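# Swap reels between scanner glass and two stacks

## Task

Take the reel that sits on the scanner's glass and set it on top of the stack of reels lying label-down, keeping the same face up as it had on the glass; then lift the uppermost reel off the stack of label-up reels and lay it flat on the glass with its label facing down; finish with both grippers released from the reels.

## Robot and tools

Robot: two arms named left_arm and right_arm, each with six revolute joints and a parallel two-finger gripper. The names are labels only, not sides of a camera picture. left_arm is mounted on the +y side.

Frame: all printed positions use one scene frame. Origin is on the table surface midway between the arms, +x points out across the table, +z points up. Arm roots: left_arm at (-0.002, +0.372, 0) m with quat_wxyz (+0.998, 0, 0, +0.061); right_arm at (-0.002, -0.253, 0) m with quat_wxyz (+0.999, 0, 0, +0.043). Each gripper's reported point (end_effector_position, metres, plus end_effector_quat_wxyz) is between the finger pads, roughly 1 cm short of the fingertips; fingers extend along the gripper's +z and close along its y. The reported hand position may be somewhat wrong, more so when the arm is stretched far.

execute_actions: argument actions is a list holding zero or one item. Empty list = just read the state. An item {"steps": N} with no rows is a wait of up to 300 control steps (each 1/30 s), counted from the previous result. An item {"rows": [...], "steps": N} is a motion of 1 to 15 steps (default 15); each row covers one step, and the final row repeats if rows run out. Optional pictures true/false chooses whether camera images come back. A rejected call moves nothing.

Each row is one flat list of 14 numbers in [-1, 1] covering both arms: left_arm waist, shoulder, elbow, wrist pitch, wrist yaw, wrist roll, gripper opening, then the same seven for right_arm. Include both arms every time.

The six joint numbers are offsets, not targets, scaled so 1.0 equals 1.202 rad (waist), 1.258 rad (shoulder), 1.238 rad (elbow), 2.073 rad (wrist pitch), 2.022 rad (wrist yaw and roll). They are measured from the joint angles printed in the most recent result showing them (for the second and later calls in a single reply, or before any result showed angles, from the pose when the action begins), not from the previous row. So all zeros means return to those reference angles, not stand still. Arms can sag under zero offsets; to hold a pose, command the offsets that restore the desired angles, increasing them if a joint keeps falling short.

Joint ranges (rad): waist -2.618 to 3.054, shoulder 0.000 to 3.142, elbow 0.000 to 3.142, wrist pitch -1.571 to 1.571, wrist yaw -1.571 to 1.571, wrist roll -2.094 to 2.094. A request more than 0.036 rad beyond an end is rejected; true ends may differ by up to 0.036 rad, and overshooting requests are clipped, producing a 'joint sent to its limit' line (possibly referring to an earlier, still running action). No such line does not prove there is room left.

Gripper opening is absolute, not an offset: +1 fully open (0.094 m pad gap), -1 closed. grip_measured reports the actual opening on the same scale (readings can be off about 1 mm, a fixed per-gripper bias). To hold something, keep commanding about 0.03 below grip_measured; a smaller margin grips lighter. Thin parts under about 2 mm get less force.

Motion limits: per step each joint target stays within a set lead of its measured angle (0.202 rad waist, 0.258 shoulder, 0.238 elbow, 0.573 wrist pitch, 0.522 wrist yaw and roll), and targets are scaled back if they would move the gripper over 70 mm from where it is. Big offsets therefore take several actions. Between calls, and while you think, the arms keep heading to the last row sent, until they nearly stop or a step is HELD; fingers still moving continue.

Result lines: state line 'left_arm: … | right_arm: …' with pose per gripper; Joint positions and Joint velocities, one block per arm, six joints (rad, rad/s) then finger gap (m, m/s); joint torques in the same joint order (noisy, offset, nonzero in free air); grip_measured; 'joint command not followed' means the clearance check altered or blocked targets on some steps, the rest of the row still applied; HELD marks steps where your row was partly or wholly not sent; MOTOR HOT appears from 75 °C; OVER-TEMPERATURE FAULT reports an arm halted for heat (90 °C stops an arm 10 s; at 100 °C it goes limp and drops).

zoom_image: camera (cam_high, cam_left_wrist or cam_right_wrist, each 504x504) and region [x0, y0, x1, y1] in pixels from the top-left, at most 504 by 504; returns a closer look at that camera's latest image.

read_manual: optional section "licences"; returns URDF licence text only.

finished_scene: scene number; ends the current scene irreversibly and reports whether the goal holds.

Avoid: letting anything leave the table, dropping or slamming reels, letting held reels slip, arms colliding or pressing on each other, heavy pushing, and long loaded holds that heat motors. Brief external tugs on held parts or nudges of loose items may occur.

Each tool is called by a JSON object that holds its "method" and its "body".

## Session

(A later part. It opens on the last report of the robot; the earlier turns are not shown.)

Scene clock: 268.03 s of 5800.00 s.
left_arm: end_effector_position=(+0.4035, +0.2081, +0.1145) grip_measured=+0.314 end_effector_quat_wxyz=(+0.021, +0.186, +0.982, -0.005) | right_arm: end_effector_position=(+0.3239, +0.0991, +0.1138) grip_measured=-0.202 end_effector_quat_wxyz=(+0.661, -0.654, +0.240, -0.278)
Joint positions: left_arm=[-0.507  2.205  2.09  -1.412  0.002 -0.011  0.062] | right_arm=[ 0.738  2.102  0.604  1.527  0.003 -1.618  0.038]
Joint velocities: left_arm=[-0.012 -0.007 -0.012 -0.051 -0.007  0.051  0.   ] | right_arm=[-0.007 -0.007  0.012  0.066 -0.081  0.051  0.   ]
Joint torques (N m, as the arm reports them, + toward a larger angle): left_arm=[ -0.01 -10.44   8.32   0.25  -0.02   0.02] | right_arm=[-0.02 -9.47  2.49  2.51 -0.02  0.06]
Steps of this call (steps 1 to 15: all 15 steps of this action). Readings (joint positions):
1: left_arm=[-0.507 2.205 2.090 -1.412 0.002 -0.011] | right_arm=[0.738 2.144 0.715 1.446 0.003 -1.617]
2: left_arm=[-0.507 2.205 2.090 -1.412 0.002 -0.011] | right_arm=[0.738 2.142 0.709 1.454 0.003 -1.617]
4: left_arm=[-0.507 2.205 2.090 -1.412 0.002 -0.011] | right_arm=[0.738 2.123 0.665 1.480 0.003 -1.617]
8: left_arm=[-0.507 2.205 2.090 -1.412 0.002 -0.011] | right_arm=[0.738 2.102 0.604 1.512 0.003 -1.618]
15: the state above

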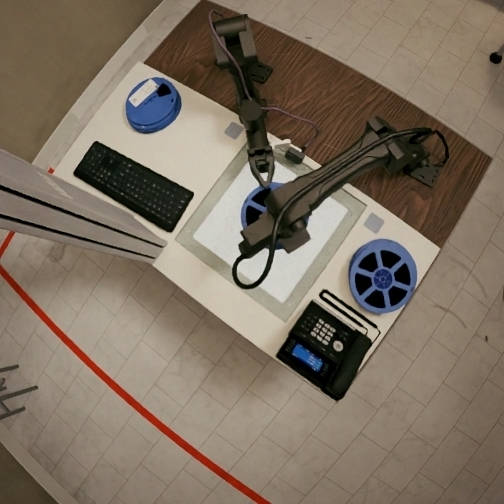

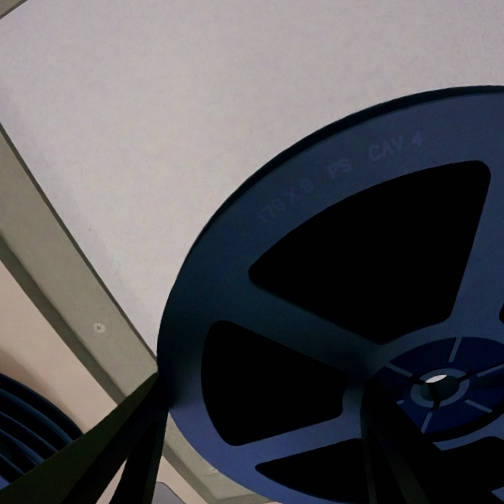

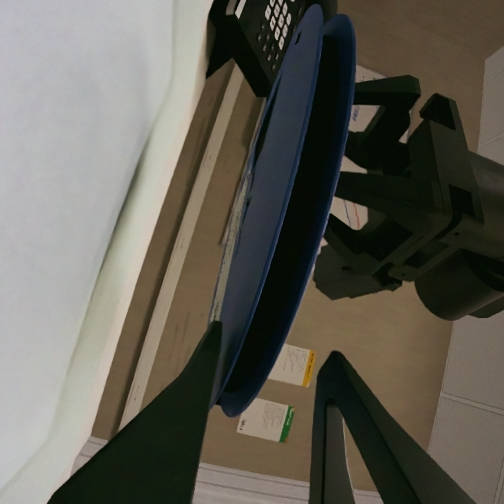

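{"method": "execute_actions", "body": {"actions": [{"rows":[[0.02,-0.005,0.01,0,0,0,0.26,0,-0.03,-0.03,0.01,0,0,-0.2],[0.04,-0.005,0.01,0,0,0,0.26,0,-0.04,-0.06,0.01,0,0,-0.2],[0.06,-0.005,0.01,0,0,0,0.26,0,-0.05,-0.08,0.01,0,0,-0.2],[0.08,-0.005,0.01,0,0,0,0.26,0,-0.05,-0.08,0.01,0,0,-0.2],[0.1,-0.005,0.01,0,0,0,0.26,0,-0.05,-0.08,0.01,0,0,-0.2]]}], "pictures": false}}

{"method": "execute_actions", "body": {"actions": [{"rows":[[0,-0.005,0.01,0,0,0,0.26,-0.05,-0.02,0,0,0,0,-0.2],[0,-0.005,0.01,0,0,0,0.26,-0.1,-0.02,0,0,0,0,-0.2],[0,-0.005,0.01,0,0,0,0.26,-0.15,-0.02,0,0,0,0,-0.2],[0,-0.005,0.01,0,0,0,0.26,-0.2,-0.04,0,0,0,0,-0.2],[0,-0.005,0.01,0,0,0,0.26,-0.25,-0.08,0,0,0,0,-0.2],[0,-0.005,0.01,0,0,0,0.26,-0.3,-0.12,0,0,0,0,-0.2]]}], "pictures": false}}

{"method": "execute_actions", "body": {"actions": [{"rows":[[0,0.005,-0.01,0.01,0,0,0.26,0,-0.015,0,0,0,0,-0.2],[0,0.01,-0.02,0.02,0,0,0.26,0,-0.015,0,0,0,0,-0.2],[0,0.015,-0.03,0.03,0,0,0.26,0,-0.015,0,0,0,0,-0.2],[0,0.02,-0.04,0.04,0,0,0.26,0,-0.015,0,0,0,0,-0.2],[0,0.025,-0.05,0.05,0,0,0.26,0,-0.015,0,0,0,0,-0.2],[0,0.03,-0.06,0.06,0,0,0.26,0,-0.015,0,0,0,0,-0.2],[0,0.035,-0.07,0.07,0,0,0.26,0,-0.015,0,0,0,0,-0.2],[0,0.04,-0.08,0.08,0,0,0.26,0,-0.015,0,0,0,0,-0.2],[0,0.045,-0.09,0.09,0,0,0.26,0,-0.015,0,0,0,0,-0.2]]}], "pictures": false}}

{"method": "execute_actions", "body": {"actions": [{"steps":10}]}}

Scene clock: 280.67 s of 5800.00 s.
left_arm: end_effector_position=(+0.4220, +0.2649, +0.1146) grip_measured=+0.314 end_effector_quat_wxyz=(+0.023, +0.121, +0.992, +0.002) | right_arm: end_effector_position=(+0.3101, +0.0842, +0.1011) grip_measured=-0.202 end_effector_quat_wxyz=(+0.644, -0.671, +0.245, -0.272)
Joint positions: left_arm=[-0.375  2.205  2.09  -1.412 -0.01  -0.011  0.062] | right_arm=[ 0.738  2.071  0.519  1.531  0.003 -1.619  0.038]
Joint velocities: left_arm=[-0.11  -0.007  0.002 -0.007  0.051 -0.051 -0.   ] | right_arm=[-0.007 -0.002 -0.007  0.007  0.022  0.022  0.   ]
Joint torques (N m, as the arm reports them, + toward a larger angle): left_arm=[ -0.61 -10.74   7.95   0.32   0.2   -0.03] | right_arm=[-0.02 -9.13  2.41  2.25 -0.02  0.04]
Steps of this call (steps 1 to 15: the robot went on to your last target; steps 16 to 90: nothing new was sent; then 9.13 s passed at rest; steps 91 to 105: all 15 steps of this action). Readings (joint positions):
91: left_arm=[-0.506 2.205 2.090 -1.412 0.002 -0.011] | right_arm=[0.738 2.101 0.602 1.531 0.003 -1.618]
92: left_arm=[-0.502 2.205 2.090 -1.412 0.003 -0.011] | right_arm=[0.738 2.097 0.593 1.531 0.003 -1.618]
94: left_arm=[-0.480 2.205 2.090 -1.412 0.004 -0.011] | right_arm=[0.738 2.079 0.552 1.531 0.003 -1.618]
98: left_arm=[-0.398 2.205 2.090 -1.412 0.000 -0.011] | right_arm=[0.738 2.071 0.519 1.531 0.003 -1.619]
105: the state above

Scene clock: 281.17 s of 5800.00 s.
left_arm: end_effector_position=(+0.4218, +0.2641, +0.1146) grip_measured=+0.314 end_effector_quat_wxyz=(+0.023, +0.122, +0.992, +0.003) | right_arm: end_effector_position=(+0.4110, -0.0541, +0.1576) grip_measured=-0.202 end_effector_quat_wxyz=(+0.617, -0.574, +0.344, -0.413)
Joint positions: left_arm=[-0.377  2.205  2.09  -1.412 -0.011 -0.011  0.062] | right_arm=[ 0.366  1.937  0.519  1.522  0.011 -1.622  0.038]
Joint velocities: left_arm=[-0.007 -0.002 -0.002  0.007  0.007 -0.007 -0.   ] | right_arm=[ 0.027  0.012 -0.007 -0.007 -0.022  0.081  0.001]
Joint torques (N m, as the arm reports them, + toward a larger angle): left_arm=[  0.37 -10.57   8.     0.26  -0.03  -0.02] | right_arm=[ 0.69 -7.68  3.79  2.26 -0.05  0.08]
Steps of this call (steps 1 to 15: all 15 steps of this action). Readings (joint positions):
1: left_arm=[-0.377 2.205 2.090 -1.412 -0.010 -0.011] | right_arm=[0.733 2.071 0.519 1.531 0.000 -1.619]
2: left_arm=[-0.377 2.205 2.090 -1.412 -0.010 -0.011] | right_arm=[0.717 2.071 0.519 1.531 -0.006 -1.619]
4: left_arm=[-0.377 2.205 2.090 -1.412 -0.011 -0.011] | right_arm=[0.639 2.069 0.519 1.529 -0.015 -1.620]
8: left_arm=[-0.377 2.205 2.090 -1.412 -0.011 -0.011] | right_arm=[0.426 2.000 0.519 1.505 -0.004 -1.622]
15: the state above

Scene clock: 281.67 s of 5800.00 s.
left_arm: end_effector_position=(+0.4280, +0.2625, +0.0556) grip_measured=+0.314 end_effector_quat_wxyz=(+0.003, +0.122, +0.993, +0.005) | right_arm: end_effector_position=(+0.4109, -0.0539, +0.1575) grip_measured=-0.202 end_effector_quat_wxyz=(+0.617, -0.575, +0.344, -0.413)
Joint positions: left_arm=[-0.377  2.277  1.975 -1.264 -0.011 -0.011  0.062] | right_arm=[ 0.367  1.937  0.519  1.521  0.011 -1.623  0.038]
Joint velocities: left_arm=[ 0.007  0.007 -0.037  0.081  0.007  0.066 -0.001] | right_arm=[-0.007  0.002  0.002 -0.037 -0.022 -0.066 -0.   ]
Joint torques (N m, as the arm reports them, + toward a larger angle): left_arm=[ -0.04 -11.69   7.61   0.43  -0.03  -0.01] | right_arm=[-0.19 -7.83  3.99  2.09  0.02  0.09]
Steps of this call (steps 1 to 15: all 15 steps of this action). Readings (joint positions):
1: left_arm=[-0.377 2.205 2.090 -1.412 -0.011 -0.011] | right_arm=[0.367 1.937 0.519 1.522 0.011 -1.622]
2: left_arm=[-0.377 2.205 2.087 -1.408 -0.011 -0.011] | right_arm=[0.367 1.937 0.519 1.522 0.011 -1.622]
4: left_arm=[-0.377 2.205 2.071 -1.391 -0.011 -0.011] | right_arm=[0.367 1.937 0.519 1.521 0.011 -1.623]
8: left_arm=[-0.377 2.225 2.023 -1.334 -0.011 -0.011] | right_arm=[0.367 1.937 0.519 1.521 0.011 -1.623]
15: the state above

Scene clock: 282.00 s of 5800.00 s.
left_arm: end_effector_position=(+0.4327, +0.2612, +0.0556) grip_measured=+0.314 end_effector_quat_wxyz=(+0.013, +0.122, +0.992, +0.004) | right_arm: end_effector_position=(+0.4109, -0.0539, +0.1575) grip_measured=-0.202 end_effector_quat_wxyz=(+0.617, -0.575, +0.344, -0.413)
Joint positions: left_arm=[-0.377  2.277  1.975 -1.245 -0.011 -0.011  0.062] | right_arm=[ 0.367  1.937  0.519  1.521  0.011 -1.623  0.038]
Joint velocities: left_arm=[ 0.007  0.002 -0.032  0.022 -0.051 -0.007  0.   ] | right_arm=[ 0.002 -0.007 -0.002  0.022 -0.022  0.037  0.   ]
Joint torques (N m, as the arm reports them, + toward a larger angle): left_arm=[  0.04 -11.98   7.42   0.44  -0.01  -0.05] | right_arm=[-0.17 -7.95  3.82  2.15  0.05 -0.01]
Steps of this call (steps 1 to 10: the robot went on to your last target). Readings (joint positions):
1: left_arm=[-0.377 2.277 1.975 -1.261 -0.011 -0.011] | right_arm=[0.367 1.937 0.519 1.521 0.011 -1.623]
2: left_arm=[-0.377 2.277 1.975 -1.258 -0.011 -0.011] | right_arm=[0.367 1.937 0.519 1.521 0.011 -1.623]
4: left_arm=[-0.377 2.277 1.975 -1.251 -0.011 -0.011] | right_arm=[0.367 1.937 0.519 1.521 0.011 -1.623]
8: left_arm=[-0.377 2.277 1.975 -1.246 -0.011 -0.011] | right_arm=[0.367 1.937 0.519 1.521 0.011 -1.623]
10: the state above

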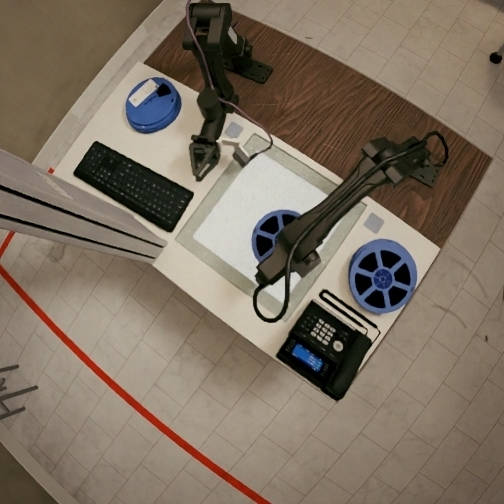

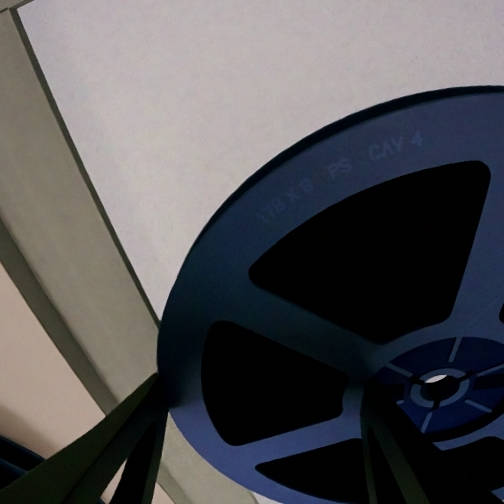

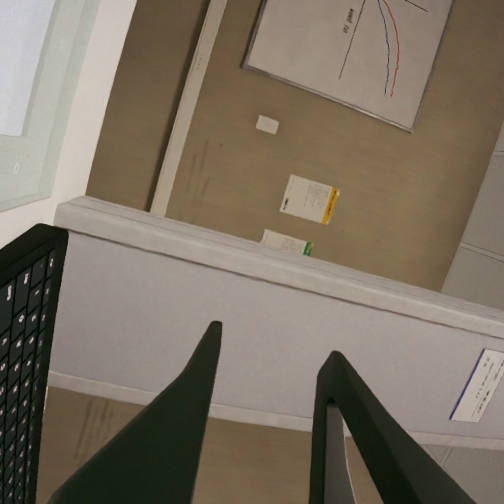

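Over the frame; swing back toward the centre.

{"method": "execute_actions", "body": {"actions": [{"rows":[[-0.02,-0.015,0.005,0.015,0,0,0.26,0,-0.015,0,0,0,0,-0.2],[-0.04,-0.015,0.005,0.015,0,0,0.26,0,-0.015,0,0,0,0,-0.2],[-0.06,-0.015,0.005,0.015,0,0,0.26,0,-0.015,0,0,0,0,-0.2],[-0.08,-0.015,0.005,0.015,0,0,0.26,0,-0.015,0,0,0,0,-0.2],[-0.1,-0.015,0.005,0.015,0,0,0.26,0,-0.015,0,0,0,0,-0.2],[-0.12,-0.015,0.005,0.015,0,0,0.26,0,-0.015,0,0,0,0,-0.2],[-0.14,-0.015,0.005,0.015,0,0,0.26,0,-0.015,0,0,0,0,-0.2],[-0.16,-0.015,0.005,0.015,0,0,0.26,0,-0.015,0,0,0,0,-0.2],[-0.18,-0.015,0.005,0.015,0,0,0.26,0,-0.015,0,0,0,0,-0.2],[-0.19,-0.015,0.005,0.015,0,0,0.26,0,-0.015,0,0,0,0,-0.2]]}], "pictures": false}}

{"method": "execute_actions", "body": {"actions": [{"steps":10}], "pictures": false}}

{"method": "execute_actions", "body": {"actions": [{"rows":[[0,-0.01,-0.01,0.01,0,0,0.26,0,-0.015,0,0,0,0,-0.2],[0,-0.01,-0.02,0.015,0,0,0.26,0,-0.015,0,0,0,0,-0.2],[0,-0.01,-0.03,0.02,0,0,0.26,0,-0.015,0,0,0,0,-0.2]]}]}}

Scene clock: 290.33 s of 5800.00 s.
left_arm: end_effector_position=(+0.3935, +0.1510, +0.0558) grip_measured=+0.314 end_effector_quat_wxyz=(+0.022, +0.249, +0.968, -0.001) | right_arm: end_effector_position=(+0.4109, -0.0539, +0.1575) grip_measured=-0.202 end_effector_quat_wxyz=(+0.616, -0.575, +0.343, -0.414)
Joint positions: left_arm=[-0.637  2.277  1.975 -1.227 -0.01  -0.011  0.062] | right_arm=[ 0.367  1.937  0.519  1.521  0.011 -1.625  0.038]
Joint velocities: left_arm=[-0.002  0.012 -0.022  0.007  0.037  0.081 -0.001] | right_arm=[ 0.007  0.012  0.007  0.037  0.022 -0.037 -0.   ]
Joint torques (N m, as the arm reports them, + toward a larger angle): left_arm=[  3.08 -11.98   7.59   0.43  -0.06  -0.08] | right_arm=[ 0.14 -7.66  4.04  2.1  -0.04  0.01]
Steps of this call (steps 1 to 30: the robot went on to your last target; steps 31 to 90: nothing new was sent; then 4.83 s passed at rest; steps 91 to 105: all 15 steps of this action). Readings (joint positions):
91: left_arm=[-0.379 2.277 1.975 -1.243 -0.011 -0.011] | right_arm=[0.367 1.937 0.519 1.521 0.011 -1.624]
92: left_arm=[-0.382 2.277 1.975 -1.241 -0.014 -0.011] | right_arm=[0.367 1.937 0.519 1.521 0.011 -1.624]
94: left_arm=[-0.403 2.277 1.975 -1.237 -0.020 -0.011] | right_arm=[0.367 1.937 0.519 1.521 0.011 -1.624]
98: left_arm=[-0.501 2.277 1.975 -1.231 -0.024 -0.011] | right_arm=[0.367 1.937 0.519 1.521 0.011 -1.624]
105: the state above

Scene clock: 290.67 s of 5800.00 s.
left_arm: end_effector_position=(+0.4002, +0.1633, +0.0558) grip_measured=+0.314 end_effector_quat_wxyz=(+0.022, +0.235, +0.972, +0.001) | right_arm: end_effector_position=(+0.4109, -0.0539, +0.1575) grip_measured=-0.202 end_effector_quat_wxyz=(+0.616, -0.575, +0.343, -0.414)
Joint positions: left_arm=[-0.607  2.277  1.975 -1.227 -0.013 -0.011  0.062] | right_arm=[ 0.367  1.937  0.519  1.521  0.011 -1.625  0.038]
Joint velocities: left_arm=[ 0.002  0.002 -0.002 -0.007 -0.051 -0.051 -0.   ] | right_arm=[-0.012  0.007 -0.002 -0.037  0.007 -0.022 -0.   ]
Joint torques (N m, as the arm reports them, + toward a larger angle): left_arm=[  0.02 -12.12   7.72   0.4    0.    -0.03] | right_arm=[-0.05 -7.71  3.89  2.09  0.04  0.04]
Steps of this call (steps 1 to 10: the robot went on to your last target). Readings (joint positions):
1: left_arm=[-0.635 2.277 1.975 -1.227 -0.010 -0.011] | right_arm=[0.367 1.937 0.519 1.521 0.011 -1.625]
2: left_arm=[-0.630 2.277 1.975 -1.227 -0.010 -0.011] | right_arm=[0.367 1.937 0.519 1.521 0.011 -1.625]
4: left_arm=[-0.619 2.277 1.975 -1.227 -0.010 -0.011] | right_arm=[0.367 1.937 0.519 1.521 0.011 -1.625]
8: left_arm=[-0.607 2.277 1.975 -1.227 -0.013 -0.011] | right_arm=[0.367 1.937 0.519 1.521 0.011 -1.625]
10: the state above

Scene clock: 291.17 s of 5800.00 s.
left_arm: end_effector_position=(+0.3964, +0.1655, +0.0472) grip_measured=+0.314 end_effector_quat_wxyz=(+0.015, +0.235, +0.972, +0.003) | right_arm: end_effector_position=(+0.4109, -0.0539, +0.1575) grip_measured=-0.202 end_effector_quat_wxyz=(+0.616, -0.576, +0.343, -0.414)
Joint positions: left_arm=[-0.607  2.277  1.941 -1.208 -0.014 -0.011  0.062] | right_arm=[ 0.367  1.937  0.519  1.521  0.011 -1.626  0.038]
Joint velocities: left_arm=[ 0.002  0.002 -0.027 -0.051 -0.007  0.007  0.   ] | right_arm=[-0.002  0.022 -0.002 -0.066  0.066  0.066  0.001]
Joint torques (N m, as the arm reports them, + toward a larger angle): left_arm=[  0.02 -11.64   6.52   0.48   0.02  -0.03] | right_arm=[-0.11 -7.8   3.83  2.09 -0.02  0.02]
Steps of this call (steps 1 to 15: all 15 steps of this action). Readings (joint positions):
1: left_arm=[-0.607 2.277 1.975 -1.227 -0.013 -0.011] | right_arm=[0.367 1.937 0.519 1.521 0.011 -1.625]
2: left_arm=[-0.607 2.277 1.971 -1.224 -0.013 -0.011] | right_arm=[0.367 1.937 0.519 1.521 0.011 -1.625]
4: left_arm=[-0.607 2.277 1.958 -1.214 -0.013 -0.011] | right_arm=[0.367 1.937 0.519 1.521 0.011 -1.626]
8: left_arm=[-0.607 2.277 1.941 -1.210 -0.013 -0.011] | right_arm=[0.367 1.937 0.519 1.521 0.011 -1.626]
15: the state above

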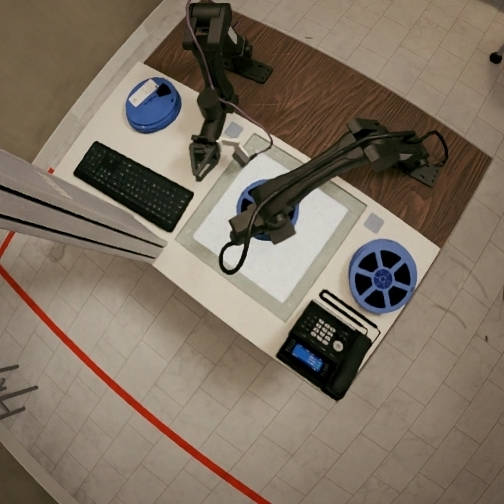

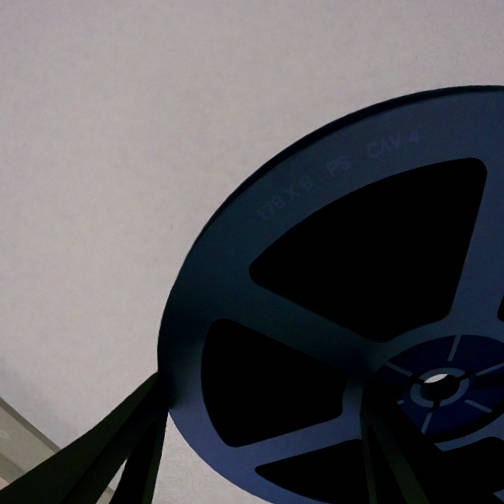

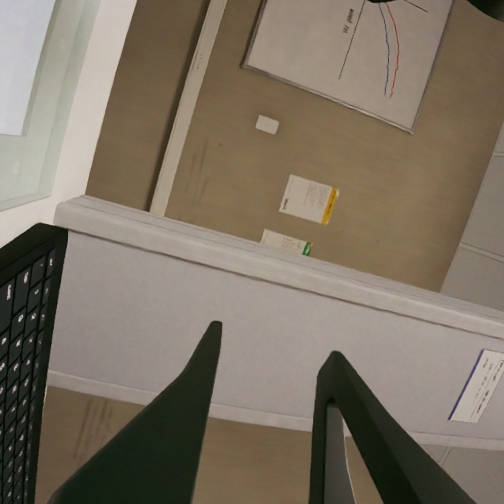

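{"method": "execute_actions", "body": {"actions": [{"rows":[[0,-0.01,-0.012,0.01,0,0,0.26,0,-0.015,0,0,0,0,-0.2],[0,-0.01,-0.012,0.01,0,0,0.26,0,-0.015,0,0,0,0,-0.2],[0,-0.01,-0.012,0.01,0,0,0.26,0,-0.015,0,0,0,0,-0.2],[0,-0.01,-0.012,0.01,0,0,0.26,0,-0.015,0,0,0,0,-0.2],[0,-0.01,-0.012,0.01,0,0,0.26,0,-0.015,0,0,0,0,-0.2],[0,-0.01,-0.012,0.01,0,0,0.26,0,-0.015,0,0,0,0,-0.2],[0,-0.01,-0.012,0.01,0,0,0.5,0,-0.015,0,0,0,0,-0.2]]}], "pictures": false}}

{"method": "execute_actions", "body": {"actions": [{"rows":[[0,-0.04,0,0,0,0,0.5,0,-0.015,0,0,0,0,-0.2],[0,-0.08,0,0,0,0,0.5,0,-0.015,0,0,0,0,-0.2],[0,-0.12,0,0,0,0,0.5,0,-0.015,0,0,0,0,-0.2],[0,-0.16,0,0,0,0,0.5,0,-0.015,0,0,0,0,-0.2]]}]}}

Scene clock: 298.13 s of 5800.00 s.
left_arm: end_effector_position=(+0.3964, +0.1655, +0.0466) grip_measured=+0.498 end_effector_quat_wxyz=(+0.015, +0.235, +0.972, +0.003) | right_arm: end_effector_position=(+0.4109, -0.0539, +0.1575) grip_measured=-0.202 end_effector_quat_wxyz=(+0.616, -0.576, +0.343, -0.415)
Joint positions: left_arm=[-0.607  2.277  1.939 -1.206 -0.014 -0.011  0.07 ] | right_arm=[ 0.367  1.937  0.519  1.521  0.011 -1.628  0.038]
Joint velocities: left_arm=[-0.012 -0.002 -0.007  0.007  0.007 -0.037  0.   ] | right_arm=[ 0.007  0.002 -0.017 -0.007 -0.037  0.051  0.   ]
Joint torques (N m, as the arm reports them, + toward a larger angle): left_arm=[ -0.12 -11.51   5.72   0.45   0.04  -0.02] | right_arm=[ 0.12 -7.75  4.02  2.14  0.02  0.02]
Steps of this call (steps 1 to 15: the robot went on to your last target; steps 16 to 90: nothing new was sent; then 3.47 s passed at rest; steps 91 to 105: all 15 steps of this action). Readings (joint positions):
91: left_arm=[-0.607 2.277 1.940 -1.208 -0.014 -0.011] | right_arm=[0.367 1.937 0.519 1.521 0.011 -1.627]
92: left_arm=[-0.607 2.277 1.939 -1.207 -0.014 -0.011] | right_arm=[0.367 1.937 0.519 1.521 0.011 -1.627]
94: left_arm=[-0.607 2.277 1.939 -1.207 -0.014 -0.011] | right_arm=[0.367 1.937 0.519 1.521 0.011 -1.627]
98: left_arm=[-0.607 2.277 1.939 -1.206 -0.014 -0.011] | right_arm=[0.367 1.937 0.519 1.521 0.011 -1.628]
105: the state above

Scene clock: 298.63 s of 5800.00 s.
left_arm: end_effector_position=(+0.4009, +0.1632, +0.1389) grip_measured=+0.498 end_effector_quat_wxyz=(+0.117, +0.233, +0.965, -0.022) | right_arm: end_effector_position=(+0.4109, -0.0539, +0.1575) grip_measured=-0.202 end_effector_quat_wxyz=(+0.616, -0.576, +0.342, -0.415)
Joint positions: left_arm=[-0.607  2.064  1.94  -1.209 -0.014 -0.011  0.07 ] | right_arm=[ 0.367  1.937  0.519  1.521  0.011 -1.629  0.038]
Joint velocities: left_arm=[ 0.007  0.076  0.022 -0.037 -0.007 -0.051  0.001] | right_arm=[ 0.002  0.007 -0.002 -0.022 -0.037  0.037  0.   ]
Joint torques (N m, as the arm reports them, + toward a larger angle): left_arm=[ 0.07 -8.86  7.25  0.64  0.   -0.02] | right_arm=[ 0.01 -7.73  3.95  2.12  0.01  0.04]
Steps of this call (steps 1 to 15: all 15 steps of this action). Readings (joint positions):
1: left_arm=[-0.607 2.275 1.939 -1.206 -0.014 -0.011] | right_arm=[0.367 1.937 0.519 1.521 0.011 -1.628]
2: left_arm=[-0.607 2.267 1.937 -1.206 -0.014 -0.011] | right_arm=[0.367 1.937 0.519 1.521 0.011 -1.628]
4: left_arm=[-0.607 2.227 1.926 -1.207 -0.014 -0.011] | right_arm=[0.367 1.937 0.519 1.521 0.011 -1.629]
8: left_arm=[-0.607 2.102 1.927 -1.209 -0.014 -0.011] | right_arm=[0.367 1.937 0.519 1.521 0.011 -1.629]
15: the state above

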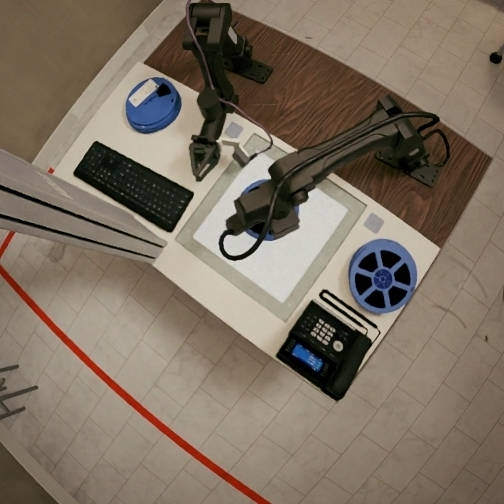

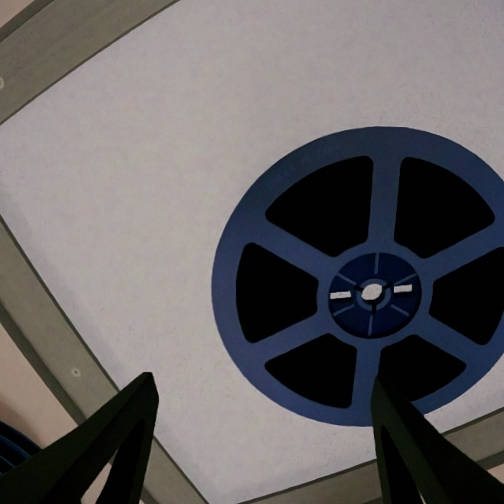

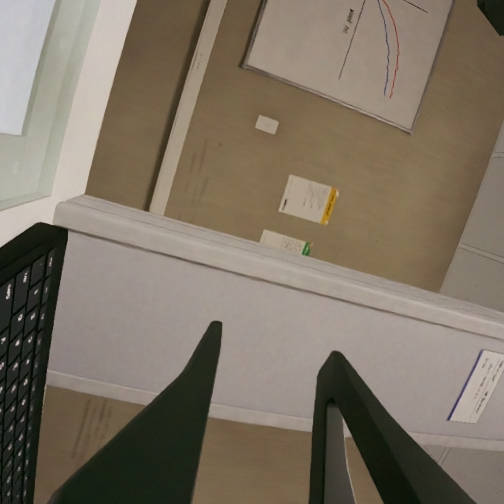

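{"method": "finished_scene", "body": {"scene": 2}}

The scene is finished: the task was done.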